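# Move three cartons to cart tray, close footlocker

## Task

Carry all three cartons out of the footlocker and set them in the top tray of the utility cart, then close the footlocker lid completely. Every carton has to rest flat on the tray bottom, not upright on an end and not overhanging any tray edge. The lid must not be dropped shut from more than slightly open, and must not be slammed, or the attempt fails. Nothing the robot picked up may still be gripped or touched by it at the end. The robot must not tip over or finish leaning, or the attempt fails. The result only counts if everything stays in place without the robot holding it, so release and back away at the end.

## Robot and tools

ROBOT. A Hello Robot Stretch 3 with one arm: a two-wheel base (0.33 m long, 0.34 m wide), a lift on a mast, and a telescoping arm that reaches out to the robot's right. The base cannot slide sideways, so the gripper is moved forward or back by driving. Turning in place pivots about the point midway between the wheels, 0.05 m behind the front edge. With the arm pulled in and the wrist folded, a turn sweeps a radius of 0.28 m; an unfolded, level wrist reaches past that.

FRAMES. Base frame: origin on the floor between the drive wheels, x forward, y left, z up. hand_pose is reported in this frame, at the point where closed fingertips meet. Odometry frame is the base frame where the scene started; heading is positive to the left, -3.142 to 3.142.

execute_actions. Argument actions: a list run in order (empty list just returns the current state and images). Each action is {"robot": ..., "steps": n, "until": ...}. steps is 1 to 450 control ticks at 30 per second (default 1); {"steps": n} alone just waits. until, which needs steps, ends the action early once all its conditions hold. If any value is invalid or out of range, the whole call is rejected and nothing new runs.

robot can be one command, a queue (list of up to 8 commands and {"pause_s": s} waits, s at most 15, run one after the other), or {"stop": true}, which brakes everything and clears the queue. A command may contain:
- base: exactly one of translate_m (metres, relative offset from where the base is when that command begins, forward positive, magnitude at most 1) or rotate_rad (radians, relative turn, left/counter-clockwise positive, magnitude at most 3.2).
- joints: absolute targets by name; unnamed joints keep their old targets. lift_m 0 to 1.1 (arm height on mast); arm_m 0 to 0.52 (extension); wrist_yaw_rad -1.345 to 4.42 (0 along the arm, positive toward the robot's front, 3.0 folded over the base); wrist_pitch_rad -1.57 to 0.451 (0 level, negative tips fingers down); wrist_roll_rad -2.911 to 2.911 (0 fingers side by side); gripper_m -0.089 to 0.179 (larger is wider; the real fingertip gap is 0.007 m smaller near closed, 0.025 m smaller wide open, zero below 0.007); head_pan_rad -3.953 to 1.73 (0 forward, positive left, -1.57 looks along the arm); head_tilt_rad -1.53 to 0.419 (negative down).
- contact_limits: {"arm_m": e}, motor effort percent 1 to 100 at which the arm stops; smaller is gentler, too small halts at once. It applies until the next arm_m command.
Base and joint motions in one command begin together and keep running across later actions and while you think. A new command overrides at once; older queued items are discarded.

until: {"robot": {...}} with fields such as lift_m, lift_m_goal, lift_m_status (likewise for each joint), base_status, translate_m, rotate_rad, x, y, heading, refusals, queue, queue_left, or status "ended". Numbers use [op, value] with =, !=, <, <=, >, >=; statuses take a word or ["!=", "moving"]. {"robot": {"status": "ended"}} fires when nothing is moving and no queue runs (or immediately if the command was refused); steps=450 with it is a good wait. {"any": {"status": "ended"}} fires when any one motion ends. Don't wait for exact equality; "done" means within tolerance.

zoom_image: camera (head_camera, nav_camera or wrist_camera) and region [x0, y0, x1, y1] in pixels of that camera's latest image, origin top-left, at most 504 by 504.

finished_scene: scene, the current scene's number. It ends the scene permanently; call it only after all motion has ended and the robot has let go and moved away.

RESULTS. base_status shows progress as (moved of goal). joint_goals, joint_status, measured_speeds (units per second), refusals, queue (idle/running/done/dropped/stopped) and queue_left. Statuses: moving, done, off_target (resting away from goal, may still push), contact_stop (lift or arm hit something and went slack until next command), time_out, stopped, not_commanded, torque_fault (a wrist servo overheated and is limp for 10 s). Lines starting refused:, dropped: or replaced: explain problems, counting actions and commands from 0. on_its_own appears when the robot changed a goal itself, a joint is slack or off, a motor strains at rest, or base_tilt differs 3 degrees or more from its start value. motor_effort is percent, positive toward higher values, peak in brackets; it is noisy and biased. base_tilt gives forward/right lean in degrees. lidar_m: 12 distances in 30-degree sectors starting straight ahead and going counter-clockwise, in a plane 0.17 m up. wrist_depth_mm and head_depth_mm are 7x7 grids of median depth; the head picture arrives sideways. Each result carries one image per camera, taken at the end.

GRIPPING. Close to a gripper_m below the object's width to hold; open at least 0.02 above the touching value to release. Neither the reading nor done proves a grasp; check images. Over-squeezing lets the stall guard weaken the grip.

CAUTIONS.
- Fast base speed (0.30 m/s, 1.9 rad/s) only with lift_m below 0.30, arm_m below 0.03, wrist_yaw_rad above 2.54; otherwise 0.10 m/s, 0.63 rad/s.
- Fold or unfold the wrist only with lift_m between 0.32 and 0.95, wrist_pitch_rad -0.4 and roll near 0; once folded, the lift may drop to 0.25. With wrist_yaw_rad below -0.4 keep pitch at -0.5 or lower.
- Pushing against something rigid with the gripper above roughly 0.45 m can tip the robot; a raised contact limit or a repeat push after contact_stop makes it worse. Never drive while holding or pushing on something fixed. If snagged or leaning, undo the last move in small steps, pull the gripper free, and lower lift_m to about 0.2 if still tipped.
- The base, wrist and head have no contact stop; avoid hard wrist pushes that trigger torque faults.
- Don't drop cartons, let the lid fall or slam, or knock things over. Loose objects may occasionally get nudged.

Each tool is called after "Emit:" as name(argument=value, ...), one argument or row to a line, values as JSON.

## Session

Emit:
execute_actions(
  actions=[],
)

Scene clock: 0.00 s.
robot.base_odometry: x=+0.000 y=+0.000 heading=+0.000 (m, m, rad; robot's odometry frame)
robot.turned_by_wheels: +0.000 (rad since the last result)
robot.turned_by_imu: +0.000 (rad since the last result)
robot.base_tilt: forward=+0.0 right=+1.6 (deg)
robot.lidar_m: 1.31 1.35 1.66 2.09 2.94 2.06 1.84 2.43 2.03 1.41 1.76 1.46
robot.head_depth_mm: 1403 1379 1374 1363 1361 1353 1341 / 1360 1351 1345 1342 1337 1327 1318 / 1341 1326 1319 1316 1307 1301 1297 / 1308 1296 1293 1291 1281 1275 1270 / 1285 1275 1273 1261 1263 1250 1244 / 1259 1252 1246 1242 1233 1232 1222 / 1248 1248 1236 1231 1228 1225 1216
robot.base_status: not_commanded
robot.joint_positions: lift_m=+0.414 arm_m=-0.002 wrist_yaw_rad=+2.830 wrist_pitch_rad=-0.551 wrist_roll_rad=+0.008 gripper_m=+0.037 head_pan_rad=+0.017 head_tilt_rad=-0.017
robot.joint_goals: lift_m=+0.414 arm_m=-0.002 wrist_yaw_rad=+2.830 wrist_pitch_rad=-0.551 wrist_roll_rad=+0.008 gripper_m=+0.037 head_pan_rad=+0.017 head_tilt_rad=-0.017
robot.joint_status: lift_m=not_commanded arm_m=not_commanded wrist_yaw_rad=not_commanded wrist_pitch_rad=not_commanded wrist_roll_rad=not_commanded gripper_m=not_commanded head_pan_rad=not_commanded head_tilt_rad=not_commanded
robot.measured_speeds: translate_m=+0.000 rotate_rad=+0.000 lift_m=+0.000 arm_m=+0.000 wrist_yaw_rad=+0.000 wrist_pitch_rad=+0.000 wrist_roll_rad=+0.000 head_pan_rad=+0.000 head_tilt_rad=+0.000
robot: refusals=0 queue=idle queue_left=0
robot.motor_effort: left_wheel=-1 right_wheel=-1 lift_m=+40 arm_m=-1 wrist_yaw_rad=-1 wrist_pitch_rad=+6 wrist_roll_rad=+0 gripper_m=+0 head_pan_rad=+0 head_tilt_rad=+3 (%)
robot.hand_pose: x=+0.0418 y=+0.0525 z=+0.3980 quat_wxyz=(+0.296, +0.704, +0.084, +0.640) (m; robot's base frame)
robot.wrist_depth_mm: - - - - - - - / - - - - - - - / - 937 944 957 971 944 955 / 753 778 787 784 772 773 795 / 659 - 692 660 670 679 674 / 566 555 - 590 602 575 584 / 504 522 - 506 509 514 518
pictures: head_camera (sideways: a quarter turn clockwise sets it upright), nav_camera (sideways: a quarter turn counterclockwise sets it upright), wrist_camera
Images, in order (width x height): head_camera 896x504, nav_camera 672x504, wrist_camera 644x364.

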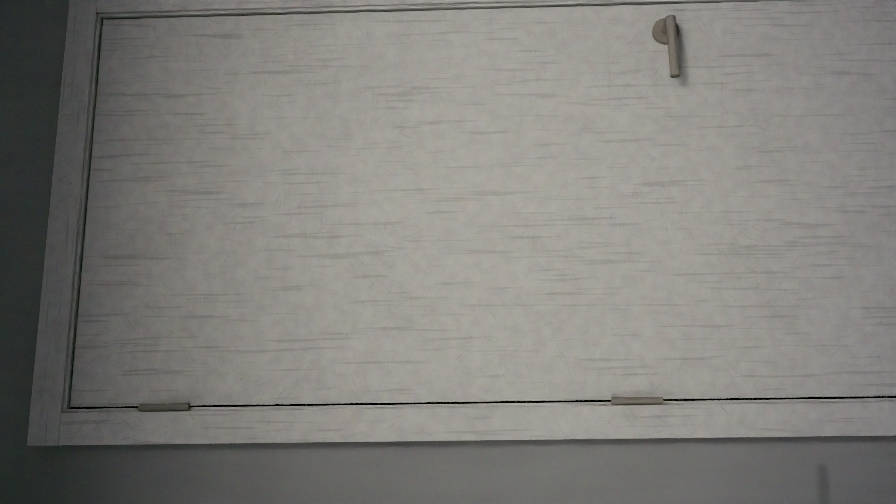

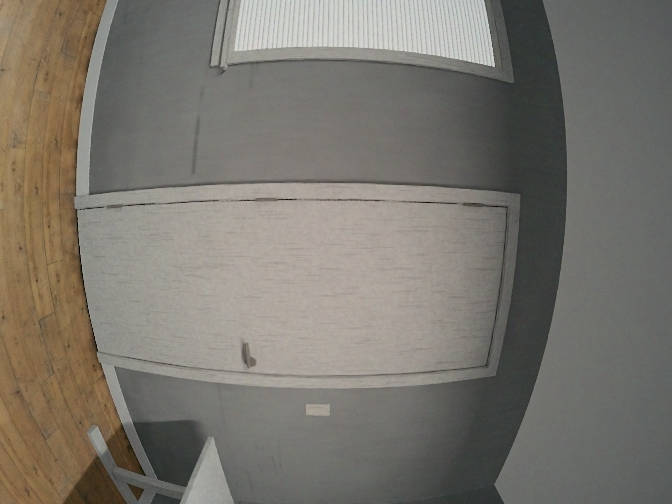

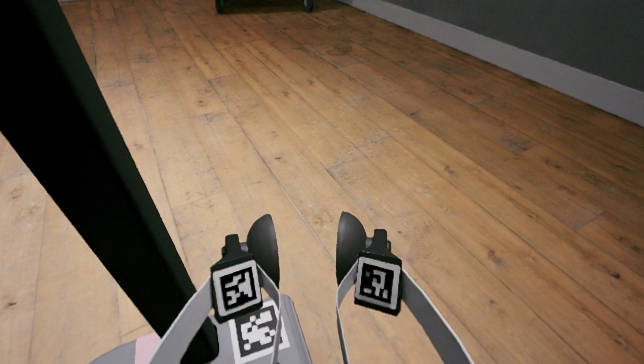

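Emit:
execute_actions(
  actions=[
    {"robot":{"joints":{"head_pan_rad":1.5,"head_tilt_rad":-0.5,"lift_m":0.29}},"steps":100,"until":{"robot":{"status":"ended"}}},
  ],
)

Emit:
execute_actions(
  actions=[
    {"robot":{"joints":{"head_pan_rad":-3.3}},"steps":150,"until":{"robot":{"status":"ended"}}},
  ],
)

Scene clock: 7.80 s.
robot.base_odometry: x=+0.000 y=+0.000 heading=+0.000 (m, m, rad; robot's odometry frame)
robot.turned_by_wheels: +0.000 (rad since the last result)
robot.turned_by_imu: +0.001 (rad since the last result)
robot.base_tilt: forward=+0.0 right=+1.7 (deg)
robot.lidar_m: 1.31 1.35 1.66 2.09 2.93 2.06 1.84 2.44 2.03 1.41 1.76 1.46
robot.head_depth_mm: 2113 2191 2291 2389 2125 1681 1387 / 2502 2609 2419 2629 2139 1676 1382 / 2674 2875 2422 2518 2140 1686 1382 / 2607 2788 2418 2514 2142 1683 1390 / 2528 2718 2888 2787 2142 1687 1393 / 2454 2659 2843 2945 2150 1689 1383 / 2396 2590 2746 2861 2146 1692 1391
robot.base_status: not_commanded
robot.joint_positions: lift_m=+0.291 arm_m=-0.002 wrist_yaw_rad=+2.830 wrist_pitch_rad=-0.551 wrist_roll_rad=+0.008 gripper_m=+0.037 head_pan_rad=+1.493 head_tilt_rad=-0.494
robot.joint_goals: lift_m=+0.290 arm_m=-0.002 wrist_yaw_rad=+2.830 wrist_pitch_rad=-0.551 wrist_roll_rad=+0.008 gripper_m=+0.037 head_pan_rad=+1.500 head_tilt_rad=-0.500
robot.joint_status: lift_m=done arm_m=not_commanded wrist_yaw_rad=not_commanded wrist_pitch_rad=not_commanded wrist_roll_rad=not_commanded gripper_m=not_commanded head_pan_rad=done head_tilt_rad=done
robot.measured_speeds: translate_m=+0.000 rotate_rad=+0.000 lift_m=+0.000 arm_m=+0.000 wrist_yaw_rad=+0.000 wrist_pitch_rad=+0.000 wrist_roll_rad=+0.000 head_pan_rad=+0.000 head_tilt_rad=+0.000
robot: refusals=0 queue=done queue_left=0
robot.motor_effort: left_wheel=-1(1) right_wheel=-1(1) lift_m=+24(41) arm_m=+0(0) wrist_yaw_rad=+0(1) wrist_pitch_rad=+6(6) wrist_roll_rad=+0(0) gripper_m=+0(1) head_pan_rad=+3(40) head_tilt_rad=-2(29) (%)
robot.hand_pose: x=+0.0418 y=+0.0525 z=+0.2745 quat_wxyz=(+0.296, +0.704, +0.084, +0.640) (m; robot's base frame)
robot.wrist_depth_mm: - - - - - - - / - 956 930 943 941 959 961 / - 731 732 739 737 740 740 / 576 601 603 603 603 612 604 / 504 - 528 517 518 523 526 / 451 - - 444 457 447 451 / - - - 392 392 392 396
pictures: head_camera (sideways: a quarter turn clockwise sets it upright), nav_camera (sideways: a quarter turn counterclockwise sets it upright), wrist_camera
Images, in order (width x height): head_camera 896x504, nav_camera 672x504, wrist_camera 644x364.

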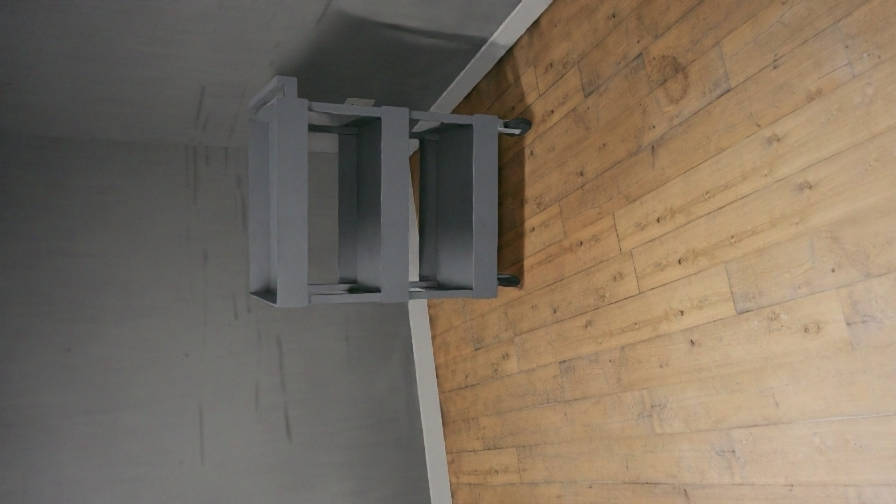

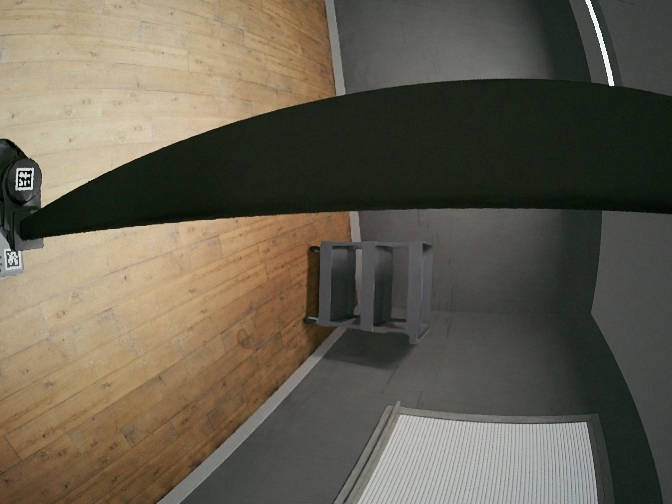

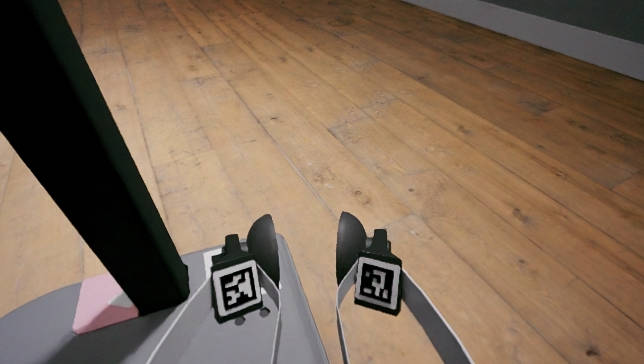

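Scene clock: 10.47 s.
robot.base_odometry: x=+0.000 y=+0.000 heading=+0.000 (m, m, rad; robot's odometry frame)
robot.turned_by_wheels: +0.000 (rad since the last result)
robot.turned_by_imu: +0.001 (rad since the last result)
robot.base_tilt: forward=+0.0 right=+1.7 (deg)
robot.lidar_m: 1.32 1.35 1.65 2.08 2.94 2.06 1.84 2.44 2.03 1.41 1.76 1.46
robot.head_depth_mm: 2457 2651 2892 2907 2139 1681 1387 / 2380 2569 2793 2897 2142 1681 1389 / 2287 2473 2648 2794 2137 1678 1386 / 2218 2377 2561 2232 2144 1684 1380 / 2132 2281 2452 2172 2134 1686 1387 / 2061 2209 2379 2179 2072 1691 1390 / 2013 2141 2283 2376 2077 1687 1391
robot.base_status: not_commanded
robot.joint_positions: lift_m=+0.291 arm_m=-0.002 wrist_yaw_rad=+2.830 wrist_pitch_rad=-0.551 wrist_roll_rad=+0.008 gripper_m=+0.037 head_pan_rad=-3.293 head_tilt_rad=-0.494
robot.joint_goals: lift_m=+0.290 arm_m=-0.002 wrist_yaw_rad=+2.830 wrist_pitch_rad=-0.551 wrist_roll_rad=+0.008 gripper_m=+0.037 head_pan_rad=-3.300 head_tilt_rad=-0.500
robot.joint_status: lift_m=done arm_m=not_commanded wrist_yaw_rad=not_commanded wrist_pitch_rad=not_commanded wrist_roll_rad=not_commanded gripper_m=not_commanded head_pan_rad=done head_tilt_rad=done
robot.measured_speeds: translate_m=+0.000 rotate_rad=+0.000 lift_m=+0.000 arm_m=+0.000 wrist_yaw_rad=+0.000 wrist_pitch_rad=+0.000 wrist_roll_rad=+0.000 head_pan_rad=+0.000 head_tilt_rad=+0.000
robot: refusals=0 queue=done queue_left=0
robot.motor_effort: left_wheel=+0(1) right_wheel=-1(1) lift_m=+24(24) arm_m=-1(1) wrist_yaw_rad=-1(1) wrist_pitch_rad=+6(6) wrist_roll_rad=+0(0) gripper_m=+0(1) head_pan_rad=-4(39) head_tilt_rad=-3(3) (%)
robot.hand_pose: x=+0.0418 y=+0.0525 z=+0.2745 quat_wxyz=(+0.296, +0.704, +0.084, +0.640) (m; robot's base frame)
robot.wrist_depth_mm: - - - - - - - / - 939 935 953 966 934 964 / - 731 716 736 733 733 753 / 576 600 602 600 609 609 615 / 498 - 531 512 515 515 520 / 451 - - 445 460 446 448 / - - - 394 394 398 395
pictures: head_camera (sideways: a quarter turn clockwise sets it upright), nav_camera (sideways: a quarter turn counterclockwise sets it upright), wrist_camera
Images, in order (width x height): head_camera 896x504, nav_camera 672x504, wrist_camera 644x364.

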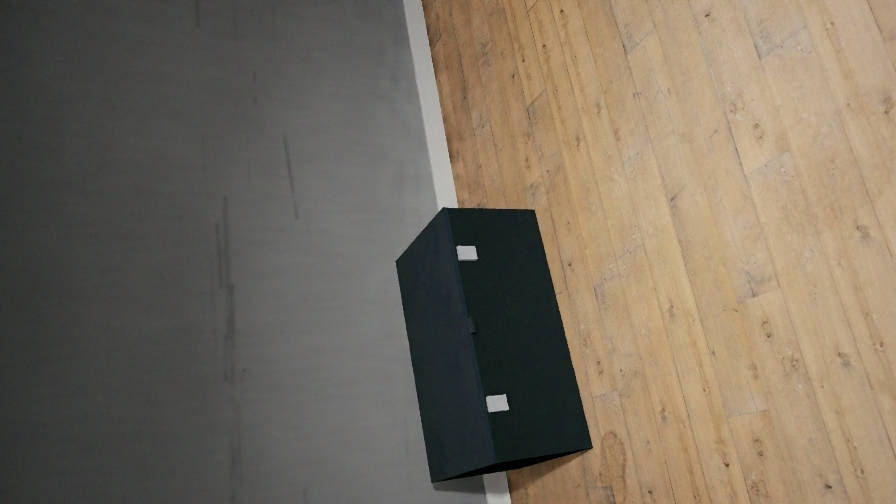

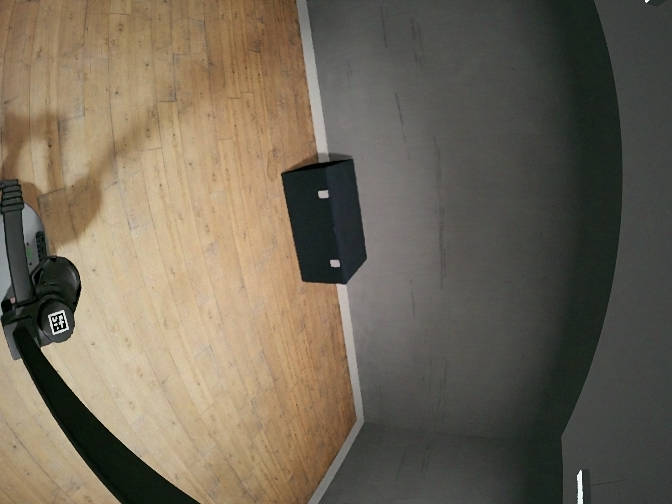

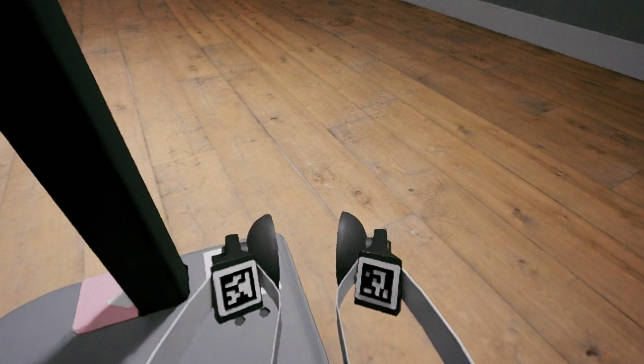

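Emit:
execute_actions(
  actions=[
    {"robot":[{"base":{"rotate_rad":-0.09},"joints":{"head_pan_rad":-3.1,"head_tilt_rad":-0.95}},{"base":{"translate_m":-1.0}}],"steps":300,"until":{"robot":{"status":"ended"}}},
  ],
)

Scene clock: 44.43 s.
robot.base_odometry: x=-0.996 y=+0.090 heading=-0.090 (m, m, rad; robot's odometry frame)
robot.turned_by_wheels: -0.090 (rad since the last result)
robot.turned_by_imu: -0.087 (rad since the last result)
robot.base_tilt: forward=-0.1 right=+1.7 (deg)
robot.lidar_m: 2.28 2.30 2.28 2.67 2.67 1.04 0.88 0.88 1.70 2.09 1.80 2.43
robot.head_depth_mm: 1508 1772 1903 1622 1416 1260 1132 / 1469 1719 1423 1559 1419 1259 - / 1432 1599 1382 1491 1420 1264 - / 1395 1577 1384 1411 1418 1258 - / 1356 1550 1384 1347 1418 1257 1161 / 1321 1515 1376 1265 1414 1254 1133 / 1297 1477 1378 1262 1421 1259 1129
robot.base_status: done (translate_m -1.0000 of -1.0000)
robot.joint_positions: lift_m=+0.291 arm_m=-0.002 wrist_yaw_rad=+2.830 wrist_pitch_rad=-0.552 wrist_roll_rad=+0.008 gripper_m=+0.037 head_pan_rad=-3.107 head_tilt_rad=-0.939
robot.joint_goals: lift_m=+0.290 arm_m=-0.002 wrist_yaw_rad=+2.830 wrist_pitch_rad=-0.552 wrist_roll_rad=+0.008 gripper_m=+0.037 head_pan_rad=-3.100 head_tilt_rad=-0.950
robot.joint_status: lift_m=done arm_m=not_commanded wrist_yaw_rad=not_commanded wrist_pitch_rad=not_commanded wrist_roll_rad=not_commanded gripper_m=not_commanded head_pan_rad=done head_tilt_rad=done
robot.measured_speeds: translate_m=+0.000 rotate_rad=+0.000 lift_m=+0.000 arm_m=+0.000 wrist_yaw_rad=+0.000 wrist_pitch_rad=+0.000 wrist_roll_rad=+0.000 head_pan_rad=+0.000 head_tilt_rad=+0.000
robot: refusals=0 queue=done queue_left=0
robot.motor_effort: left_wheel=+2(7) right_wheel=-4(12) lift_m=+25(25) arm_m=+0(0) wrist_yaw_rad=-1(0) wrist_pitch_rad=+6(6) wrist_roll_rad=+0(0) gripper_m=+0(1) head_pan_rad=+3(19) head_tilt_rad=-6(30) (%)
robot.hand_pose: x=+0.0418 y=+0.0525 z=+0.2744 quat_wxyz=(+0.297, +0.704, +0.084, +0.640) (m; robot's base frame)
robot.wrist_depth_mm: - - - - - - - / - 932 940 942 936 974 967 / - 717 732 729 732 752 746 / 570 600 597 616 598 609 611 / 508 - 529 513 516 516 518 / 453 - - 449 463 449 447 / - - - 398 397 393 398
pictures: head_camera (sideways: a quarter turn clockwise sets it upright), nav_camera (sideways: a quarter turn counterclockwise sets it upright), wrist_camera
Images, in order (width x height): head_camera 896x504, nav_camera 672x504, wrist_camera 644x364.

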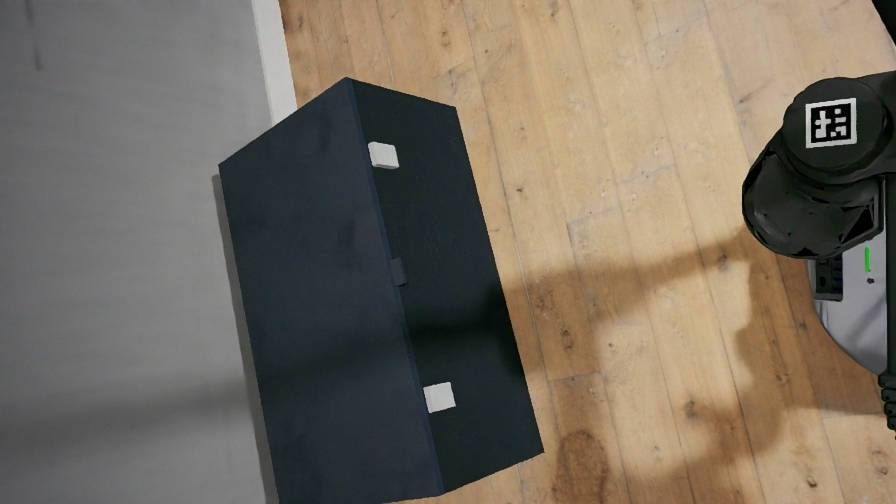

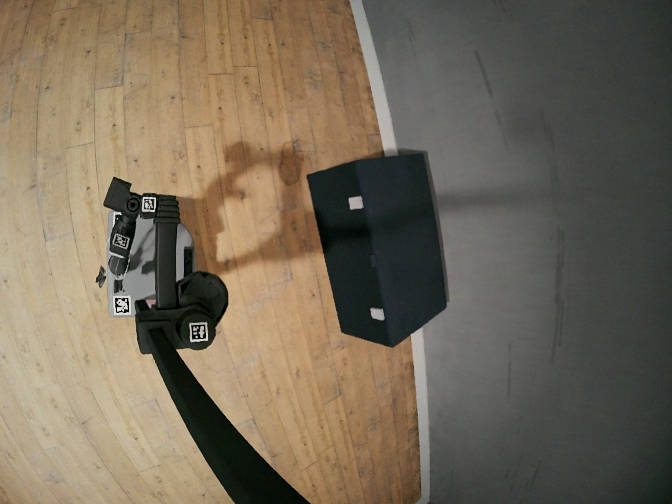

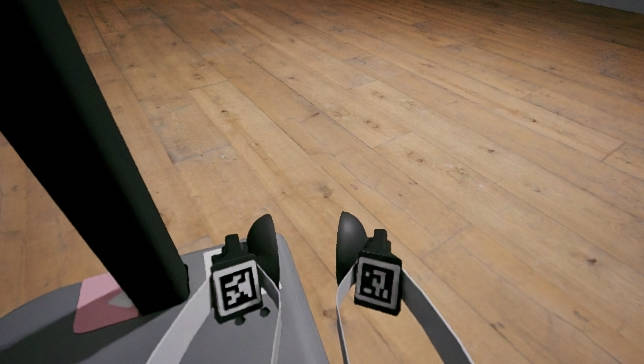

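Emit:
execute_actions(
  actions=[
    {"robot":[{"base":{"rotate_rad":-0.035}},{"base":{"translate_m":-0.555}},{"base":{"rotate_rad":-1.226},"joints":{"head_pan_rad":-1.57,"head_tilt_rad":-1.2}},{"joints":{"lift_m":0.55,"wrist_pitch_rad":-0.4}},{"joints":{"wrist_yaw_rad":0,"gripper_m":0.085}},{"joints":{"wrist_pitch_rad":-1.5,"arm_m":0.1}}],"steps":450,"until":{"robot":{"status":"ended"}}},
  ],
)

Scene clock: 78.17 s.
robot.base_odometry: x=-1.547 y=+0.159 heading=-1.351 (m, m, rad; robot's odometry frame)
robot.turned_by_wheels: -1.261 (rad since the last result)
robot.turned_by_imu: -1.230 (rad since the last result)
robot.base_tilt: forward=+0.0 right=+1.7 (deg)
robot.lidar_m: 2.24 2.20 2.87 2.82 2.58 2.57 2.52 0.50 0.37 0.36 0.38 1.43
robot.head_depth_mm: 970 1179 1098 1008 1240 1193 1134 / 970 1187 1100 1018 - - - / 975 1189 1094 1027 1249 1213 - / 976 1197 1095 1013 1243 1219 - / 980 1198 1091 1001 1235 1184 1106 / 982 1200 1087 995 1231 1182 1100 / 983 1204 1114 995 1242 1180 1103
robot.base_status: done (rotate_rad -1.2259 of -1.2260)
robot.joint_positions: lift_m=+0.549 arm_m=+0.100 wrist_yaw_rad=+0.002 wrist_pitch_rad=-1.496 wrist_roll_rad=+0.008 gripper_m=+0.085 head_pan_rad=-1.577 head_tilt_rad=-1.186
robot.joint_goals: lift_m=+0.550 arm_m=+0.100 wrist_yaw_rad=+0.000 wrist_pitch_rad=-1.500 wrist_roll_rad=+0.008 gripper_m=+0.085 head_pan_rad=-1.570 head_tilt_rad=-1.200
robot.joint_status: lift_m=done arm_m=done wrist_yaw_rad=done wrist_pitch_rad=done wrist_roll_rad=not_commanded gripper_m=done head_pan_rad=done head_tilt_rad=done
robot.measured_speeds: translate_m=+0.000 rotate_rad=+0.000 lift_m=+0.000 arm_m=+0.000 wrist_yaw_rad=+0.000 wrist_pitch_rad=+0.000 wrist_roll_rad=+0.000 head_pan_rad=+0.000 head_tilt_rad=+0.000
robot: refusals=0 queue=done queue_left=0
robot.motor_effort: left_wheel=+1(9) right_wheel=-4(11) lift_m=+56(58) arm_m=+3(5) wrist_yaw_rad=-2(2) wrist_pitch_rad=-2(8) wrist_roll_rad=+0(0) gripper_m=+0(80) head_pan_rad=+3(41) head_tilt_rad=-6(24) (%)
robot.hand_pose: x=-0.0216 y=-0.2398 z=+0.4309 quat_wxyz=(+0.517, +0.479, -0.520, -0.483) (m; robot's base frame)
robot.wrist_depth_mm: 220 223 227 230 234 239 240 / 342 296 320 275 262 297 267 / 549 556 563 571 581 600 610 / 556 564 581 585 597 605 609 / 570 574 595 - 609 614 629 / 580 585 608 - - 628 636 / 594 591 598 - - 627 650
pictures: head_camera (sideways: a quarter turn clockwise sets it upright), nav_camera (sideways: a quarter turn counterclockwise sets it upright), wrist_camera
Images, in order (width x height): head_camera 896x504, nav_camera 672x504, wrist_camera 644x364.

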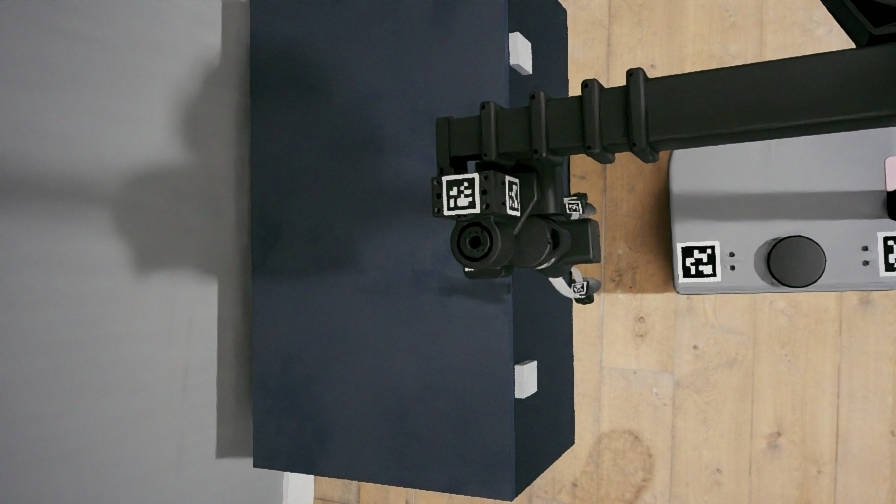

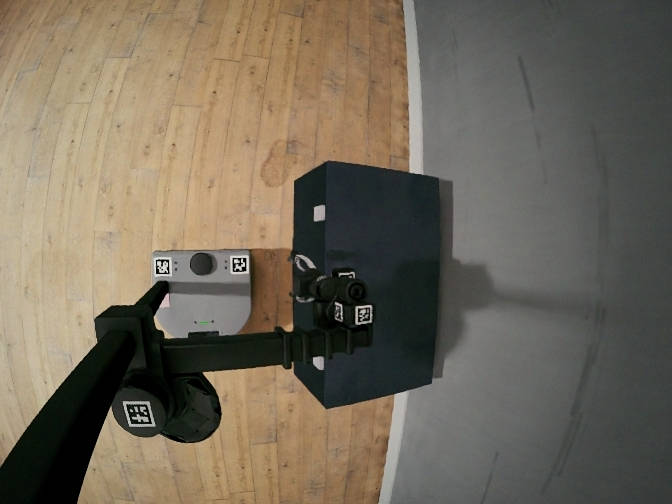

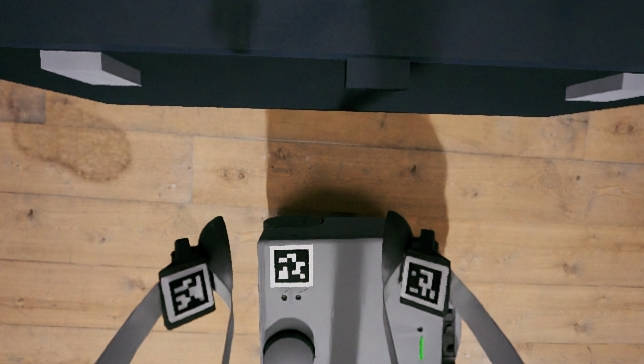

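Emit:
execute_actions(
  actions=[
    {"robot":[{"base":{"rotate_rad":-0.015}},{"base":{"translate_m":-0.05},"joints":{"lift_m":0.49,"arm_m":0.185,"wrist_roll_rad":0}}],"steps":200,"until":{"robot":{"status":"ended"}}},
  ],
)

Scene clock: 96.00 s.
robot.base_odometry: x=-1.557 y=+0.208 heading=-1.365 (m, m, rad; robot's odometry frame)
robot.turned_by_wheels: -0.015 (rad since the last result)
robot.turned_by_imu: -0.013 (rad since the last result)
robot.base_tilt: forward=-0.1 right=+1.7 (deg)
robot.lidar_m: 2.30 2.24 2.87 2.83 2.55 2.52 2.47 0.51 0.37 0.36 0.38 0.52
robot.head_depth_mm: 975 1183 1103 1008 1253 1191 1134 / 975 1187 1097 1003 1234 - - / 975 1191 1093 - 1237 - - / 975 1193 1090 1016 1250 1217 - / 975 1192 1092 999 1234 1183 1107 / 975 1194 1087 999 1232 1185 1106 / 979 1192 1085 996 1231 1184 1103
robot.base_status: done (translate_m -0.0500 of -0.0500)
robot.joint_positions: lift_m=+0.491 arm_m=+0.185 wrist_yaw_rad=+0.001 wrist_pitch_rad=-1.497 wrist_roll_rad=+0.005 gripper_m=+0.085 head_pan_rad=-1.577 head_tilt_rad=-1.186
robot.joint_goals: lift_m=+0.490 arm_m=+0.185 wrist_yaw_rad=+0.000 wrist_pitch_rad=-1.500 wrist_roll_rad=+0.000 gripper_m=+0.085 head_pan_rad=-1.570 head_tilt_rad=-1.200
robot.joint_status: lift_m=done arm_m=done wrist_yaw_rad=done wrist_pitch_rad=done wrist_roll_rad=done gripper_m=done head_pan_rad=done head_tilt_rad=done
robot.measured_speeds: translate_m=+0.000 rotate_rad=+0.000 lift_m=+0.000 arm_m=+0.000 wrist_yaw_rad=+0.000 wrist_pitch_rad=+0.000 wrist_roll_rad=+0.000 head_pan_rad=+0.000 head_tilt_rad=+0.000
robot: refusals=0 queue=done queue_left=0
robot.motor_effort: left_wheel=+2(4) right_wheel=-4(10) lift_m=+24(56) arm_m=+3(4) wrist_yaw_rad=-2(2) wrist_pitch_rad=-1(2) wrist_roll_rad=-2(2) gripper_m=+0(0) head_pan_rad=+3(3) head_tilt_rad=-7(7) (%)
robot.hand_pose: x=-0.0216 y=-0.3244 z=+0.3719 quat_wxyz=(+0.517, +0.480, -0.519, -0.483) (m; robot's base frame)
robot.wrist_depth_mm: 166 168 171 174 177 179 182 / 169 172 174 177 179 182 185 / 172 174 177 179 182 185 188 / 506 509 512 191 539 547 216 / 514 516 524 540 546 560 570 / 518 526 533 - - 567 570 / 538 538 548 - - 571 583
pictures: head_camera (sideways: a quarter turn clockwise sets it upright), nav_camera (sideways: a quarter turn counterclockwise sets it upright), wrist_camera
Images, in order (width x height): head_camera 896x504, nav_camera 672x504, wrist_camera 644x364.

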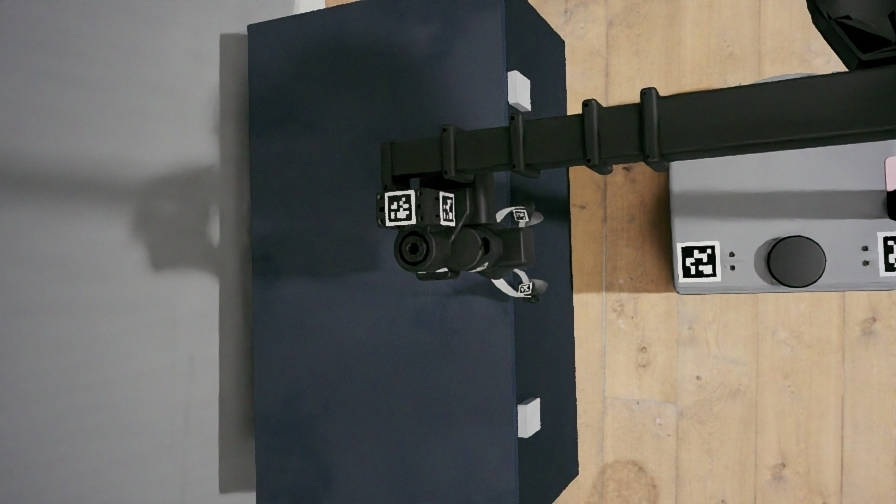

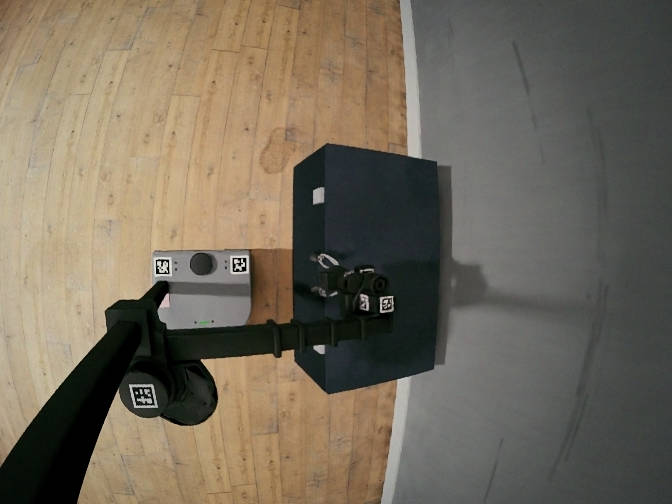

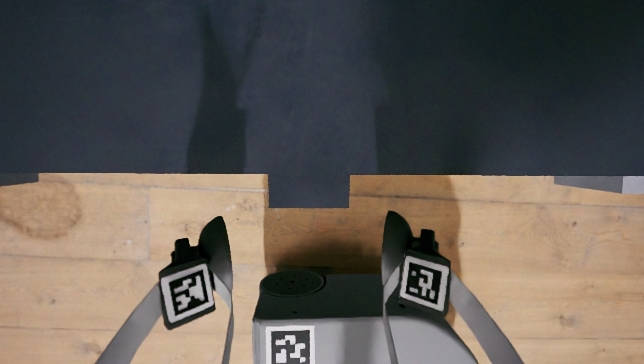

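Emit:
execute_actions(
  actions=[
    {"robot":[{"joints":{"lift_m":0.437,"arm_m":0.19}},{"joints":{"arm_m":0.198},"contact_limits":{"arm_m":12}},{"joints":{"gripper_m":0.035}},{"joints":{"lift_m":0.48}}],"steps":200,"until":{"robot":{"status":"ended"}}},
  ],
)

Scene clock: 111.93 s.
robot.base_odometry: x=-1.557 y=+0.208 heading=-1.366 (m, m, rad; robot's odometry frame)
robot.turned_by_wheels: +0.000 (rad since the last result)
robot.turned_by_imu: +0.001 (rad since the last result)
robot.base_tilt: forward=+0.0 right=+1.6 (deg)
robot.lidar_m: 2.30 2.24 2.88 2.83 2.55 2.52 2.47 0.51 0.38 0.36 0.38 0.52
robot.head_depth_mm: 973 1188 1079 987 1257 1188 1136 / 973 1191 1080 983 1241 1194 - / 975 1189 1081 - 1237 - - / 978 1195 1079 - 1253 1218 - / 974 1189 1071 965 1235 1187 1107 / 978 1193 1075 962 1231 1182 1103 / 976 1190 1073 960 1226 1180 1103
robot.base_status: done (translate_m -0.0500 of -0.0500)
robot.joint_positions: lift_m=+0.479 arm_m=+0.198 wrist_yaw_rad=+0.001 wrist_pitch_rad=-1.496 wrist_roll_rad=+0.005 gripper_m=+0.035 head_pan_rad=-1.577 head_tilt_rad=-1.186
robot.joint_goals: lift_m=+0.480 arm_m=+0.198 wrist_yaw_rad=+0.000 wrist_pitch_rad=-1.500 wrist_roll_rad=+0.000 gripper_m=+0.035 head_pan_rad=-1.570 head_tilt_rad=-1.200
robot.joint_status: lift_m=done arm_m=done wrist_yaw_rad=done wrist_pitch_rad=done wrist_roll_rad=done gripper_m=done head_pan_rad=done head_tilt_rad=done
robot.measured_speeds: translate_m=+0.000 rotate_rad=+0.000 lift_m=+0.000 arm_m=+0.000 wrist_yaw_rad=+0.000 wrist_pitch_rad=+0.000 wrist_roll_rad=+0.000 head_pan_rad=+0.000 head_tilt_rad=+0.000
robot: refusals=0 queue=done queue_left=0
robot.motor_effort: left_wheel=-1(2) right_wheel=+8(8) lift_m=+61(65) arm_m=+3(4) wrist_yaw_rad=-1(1) wrist_pitch_rad=-2(2) wrist_roll_rad=-2(2) gripper_m=-10(83) head_pan_rad=+3(3) head_tilt_rad=-7(5) (%)
robot.contact_limits: arm_m 12 (drawing in: default 20, maximum 32; extending or still: default 26, maximum 43)
robot.hand_pose: x=-0.0216 y=-0.3377 z=+0.3607 quat_wxyz=(+0.517, +0.480, -0.519, -0.482) (m; robot's base frame)
robot.wrist_depth_mm: 126 127 129 132 134 137 139 / 126 127 130 132 134 136 139 / 126 128 129 132 135 138 140 / 126 128 131 133 135 137 140 / 503 508 510 142 536 544 555 / 508 515 - 532 - 553 559 / 514 516 538 - - 558 576
pictures: head_camera (sideways: a quarter turn clockwise sets it upright), nav_camera (sideways: a quarter turn counterclockwise sets it upright), wrist_camera
Images, in order (width x height): head_camera 896x504, nav_camera 672x504, wrist_camera 644x364.

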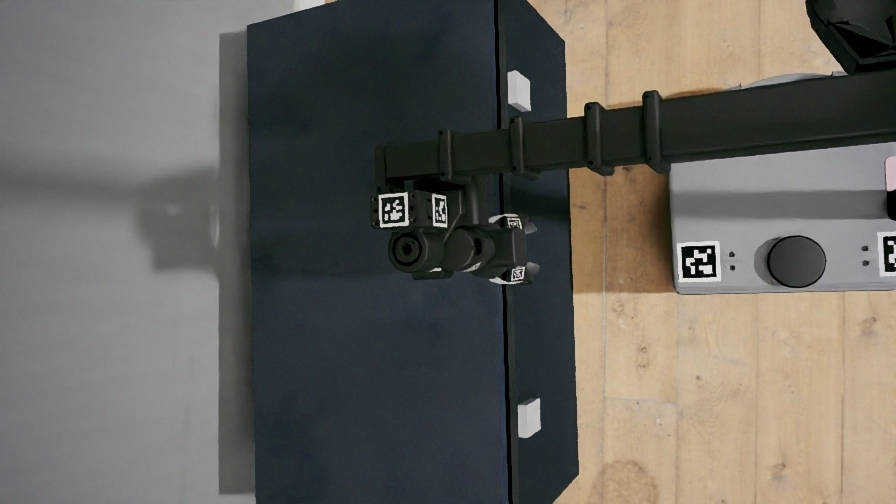

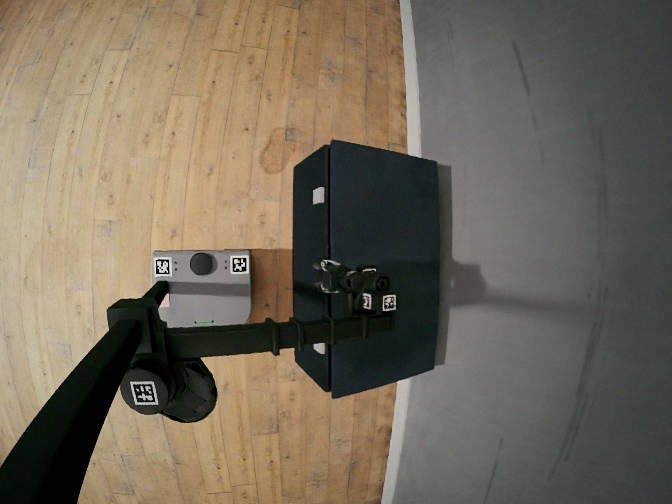

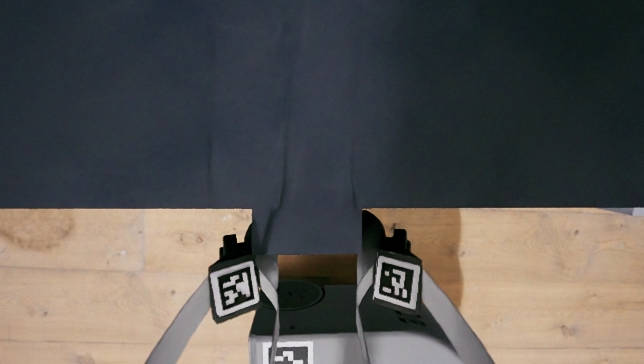

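Emit:
execute_actions(
  actions=[
    {"robot":{"joints":{"lift_m":0.528,"arm_m":0.204}},"steps":25},
    {"robot":{"joints":{"lift_m":0.533,"arm_m":0.19,"wrist_pitch_rad":-1.4}},"steps":18},
    {"robot":{"joints":{"lift_m":0.538,"arm_m":0.17,"wrist_pitch_rad":-1.3}},"steps":18},
    {"robot":{"joints":{"lift_m":0.538,"arm_m":0.149,"wrist_pitch_rad":-1.2}},"steps":18},
    {"robot":{"joints":{"lift_m":0.536,"arm_m":0.129,"wrist_pitch_rad":-1.1}},"steps":20},
  ],
)

Scene clock: 131.07 s.
robot.base_odometry: x=-1.557 y=+0.208 heading=-1.366 (m, m, rad; robot's odometry frame)
robot.turned_by_wheels: +0.000 (rad since the last result)
robot.turned_by_imu: +0.001 (rad since the last result)
robot.base_tilt: forward=+0.0 right=+1.6 (deg)
robot.lidar_m: 2.30 2.25 2.87 2.82 2.54 2.52 2.47 0.51 0.38 0.36 0.38 0.52
robot.head_depth_mm: 974 1156 1045 934 1253 1192 1134 / 972 1187 1042 935 1229 - - / 970 1188 1043 - 1251 - - / 975 1189 1038 928 1245 1216 - / 976 1189 1041 931 1231 1185 1106 / 972 1193 1040 927 1234 1178 1101 / 975 1192 1041 926 1227 1180 1104
robot.base_status: done (translate_m -0.0500 of -0.0500)
robot.joint_positions: lift_m=+0.536 arm_m=+0.129 wrist_yaw_rad=-0.013 wrist_pitch_rad=-1.140 wrist_roll_rad=+0.005 gripper_m=+0.035 head_pan_rad=-1.577 head_tilt_rad=-1.186
robot.joint_goals: lift_m=+0.536 arm_m=+0.129 wrist_yaw_rad=+0.000 wrist_pitch_rad=-1.100 wrist_roll_rad=+0.000 gripper_m=+0.035 head_pan_rad=-1.570 head_tilt_rad=-1.200
robot.joint_status: lift_m=moving arm_m=moving wrist_yaw_rad=done wrist_pitch_rad=moving wrist_roll_rad=done gripper_m=done head_pan_rad=done head_tilt_rad=done
robot.measured_speeds: translate_m=+0.000 rotate_rad=+0.000 lift_m=+0.000 arm_m=-0.004 wrist_yaw_rad=+0.000 wrist_pitch_rad=+0.024 wrist_roll_rad=+0.000 head_pan_rad=+0.000 head_tilt_rad=+0.000
robot: refusals=0 queue=running queue_left=0
robot.motor_effort: left_wheel=-3(3) right_wheel=+13(13) lift_m=+32(60) arm_m=-1(3) wrist_yaw_rad=+14(14) wrist_pitch_rad=+16(31) wrist_roll_rad=-2(2) gripper_m=-10(10) head_pan_rad=+3(3) head_tilt_rad=-6(6) (%)
robot.hand_pose: x=-0.0227 y=-0.3593 z=+0.4322 quat_wxyz=(+0.591, +0.377, -0.599, -0.387) (m; robot's base frame)
robot.wrist_depth_mm: 191 193 197 201 206 209 212 / 171 173 176 179 181 185 188 / 155 157 159 161 164 167 170 / 142 143 146 148 150 153 156 / 250 260 253 145 578 568 307 / 549 541 - 560 577 579 589 / 526 523 536 542 550 554 559
pictures: head_camera (sideways: a quarter turn clockwise sets it upright), nav_camera (sideways: a quarter turn counterclockwise sets it upright), wrist_camera
Images, in order (width x height): head_camera 896x504, nav_camera 672x504, wrist_camera 644x364.

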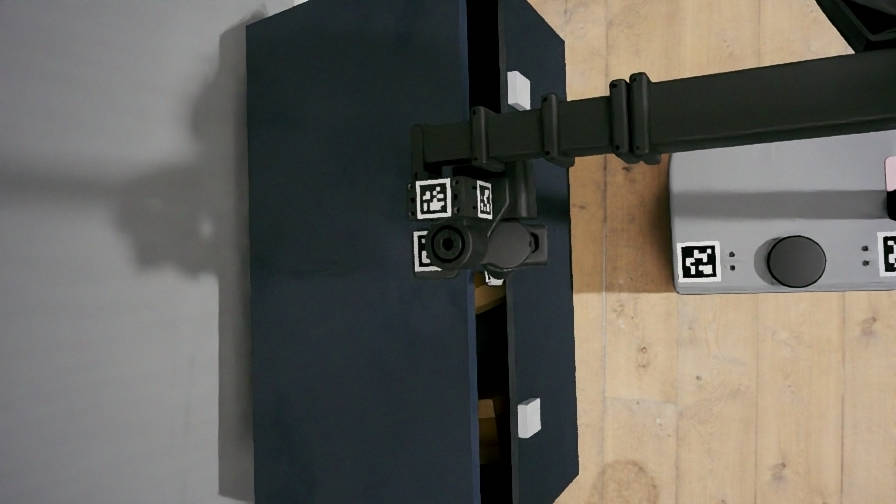

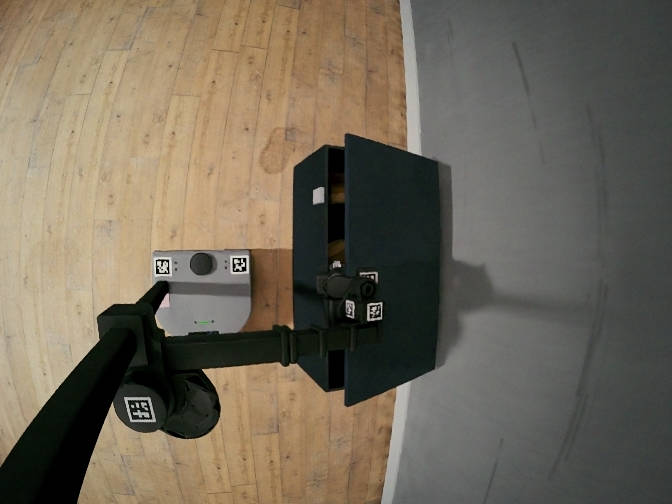

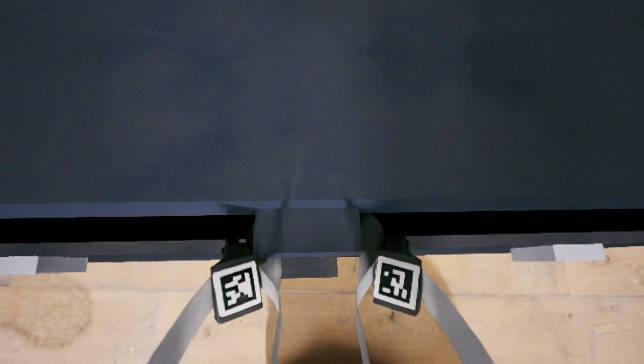

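Emit:
execute_actions(
  actions=[
    {"robot":{"joints":{"lift_m":0.536,"arm_m":0.114,"wrist_pitch_rad":-1.02}},"steps":16},
    {"robot":{"joints":{"lift_m":0.536,"arm_m":0.10,"wrist_pitch_rad":-0.94}},"steps":16},
    {"robot":{"joints":{"lift_m":0.536,"arm_m":0.085,"wrist_pitch_rad":-0.82}},"steps":18},
    {"robot":{"joints":{"lift_m":0.545,"arm_m":0.078,"wrist_pitch_rad":-0.7}},"steps":18},
    {"robot":{"joints":{"lift_m":0.565,"arm_m":0.088,"wrist_pitch_rad":-0.6}},"steps":18},
    {"robot":{"joints":{"lift_m":0.59,"arm_m":0.106}},"steps":18},
    {"robot":{"joints":{"lift_m":0.615,"arm_m":0.123,"wrist_pitch_rad":-0.5}},"steps":20},
  ],
)

Scene clock: 144.97 s.
robot.base_odometry: x=-1.557 y=+0.208 heading=-1.366 (m, m, rad; robot's odometry frame)
robot.turned_by_wheels: +0.000 (rad since the last result)
robot.turned_by_imu: +0.002 (rad since the last result)
robot.base_tilt: forward=+0.0 right=+1.6 (deg)
robot.lidar_m: 2.29 2.24 2.88 2.83 2.54 2.52 2.46 0.51 0.38 0.36 0.38 0.52
robot.head_depth_mm: 973 1151 1008 1201 1246 1191 - / 972 1152 1013 1305 - - - / 975 1154 967 - 1236 - - / 976 1192 876 - 1234 1223 - / 977 1190 1032 1354 1235 1186 1106 / 977 1187 929 1320 1236 1178 1100 / 976 1191 933 1212 1229 1181 1099
robot.base_status: done (translate_m -0.0500 of -0.0500)
robot.joint_positions: lift_m=+0.614 arm_m=+0.123 wrist_yaw_rad=-0.007 wrist_pitch_rad=-0.567 wrist_roll_rad=+0.004 gripper_m=+0.035 head_pan_rad=-1.577 head_tilt_rad=-1.187
robot.joint_goals: lift_m=+0.615 arm_m=+0.123 wrist_yaw_rad=+0.000 wrist_pitch_rad=-0.500 wrist_roll_rad=+0.000 gripper_m=+0.035 head_pan_rad=-1.570 head_tilt_rad=-1.200
robot.joint_status: lift_m=moving arm_m=moving wrist_yaw_rad=done wrist_pitch_rad=moving wrist_roll_rad=done gripper_m=done head_pan_rad=done head_tilt_rad=done
robot.measured_speeds: translate_m=+0.000 rotate_rad=+0.000 lift_m=+0.001 arm_m=+0.000 wrist_yaw_rad=+0.000 wrist_pitch_rad=+0.000 wrist_roll_rad=+0.000 head_pan_rad=+0.000 head_tilt_rad=+0.000
robot: refusals=0 queue=running queue_left=0
robot.motor_effort: left_wheel=-1(3) right_wheel=+0(13) lift_m=+59(65) arm_m=+4(13) wrist_yaw_rad=+7(26) wrist_pitch_rad=+28(66) wrist_roll_rad=-1(2) gripper_m=-1(9) head_pan_rad=+3(3) head_tilt_rad=-5(6) (%)
robot.hand_pose: x=-0.0230 y=-0.4709 z=+0.5951 quat_wxyz=(+0.677, +0.195, -0.681, -0.201) (m; robot's base frame)
robot.wrist_depth_mm: 517 516 524 507 516 514 513 / 587 579 579 583 574 571 559 / 655 664 655 644 647 649 642 / 195 188 183 179 174 169 165 / 494 603 644 402 698 590 841 / 476 691 - 743 650 619 494 / 464 558 663 674 655 585 427
pictures: head_camera (sideways: a quarter turn clockwise sets it upright), nav_camera (sideways: a quarter turn counterclockwise sets it upright), wrist_camera
Images, in order (width x height): head_camera 896x504, nav_camera 672x504, wrist_camera 644x364.

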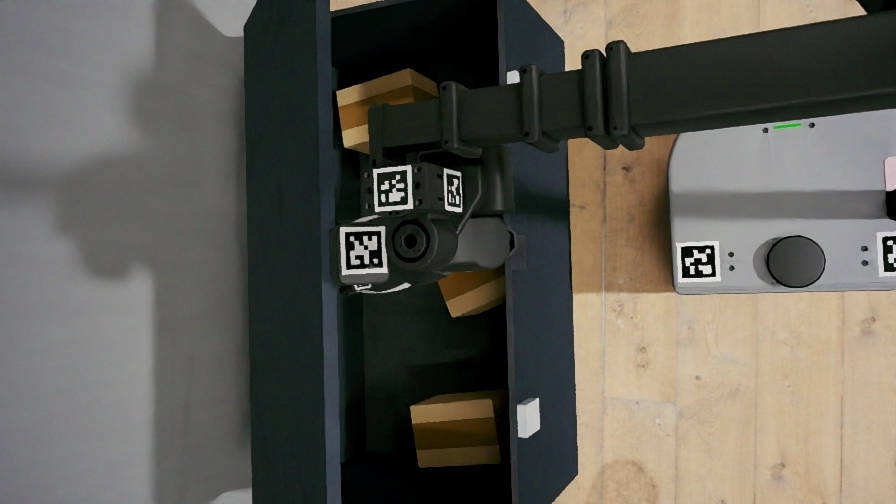

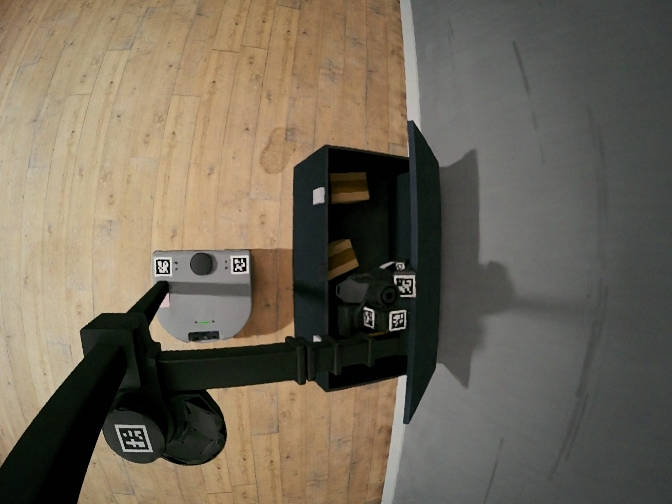

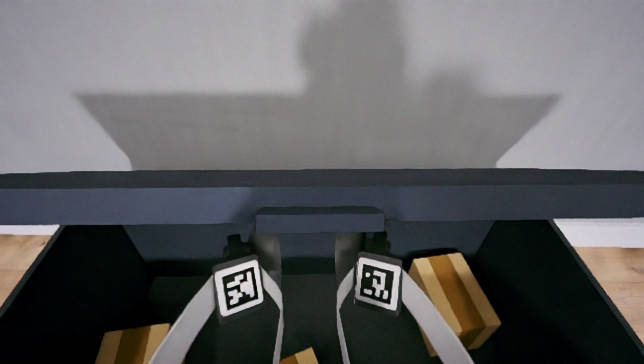

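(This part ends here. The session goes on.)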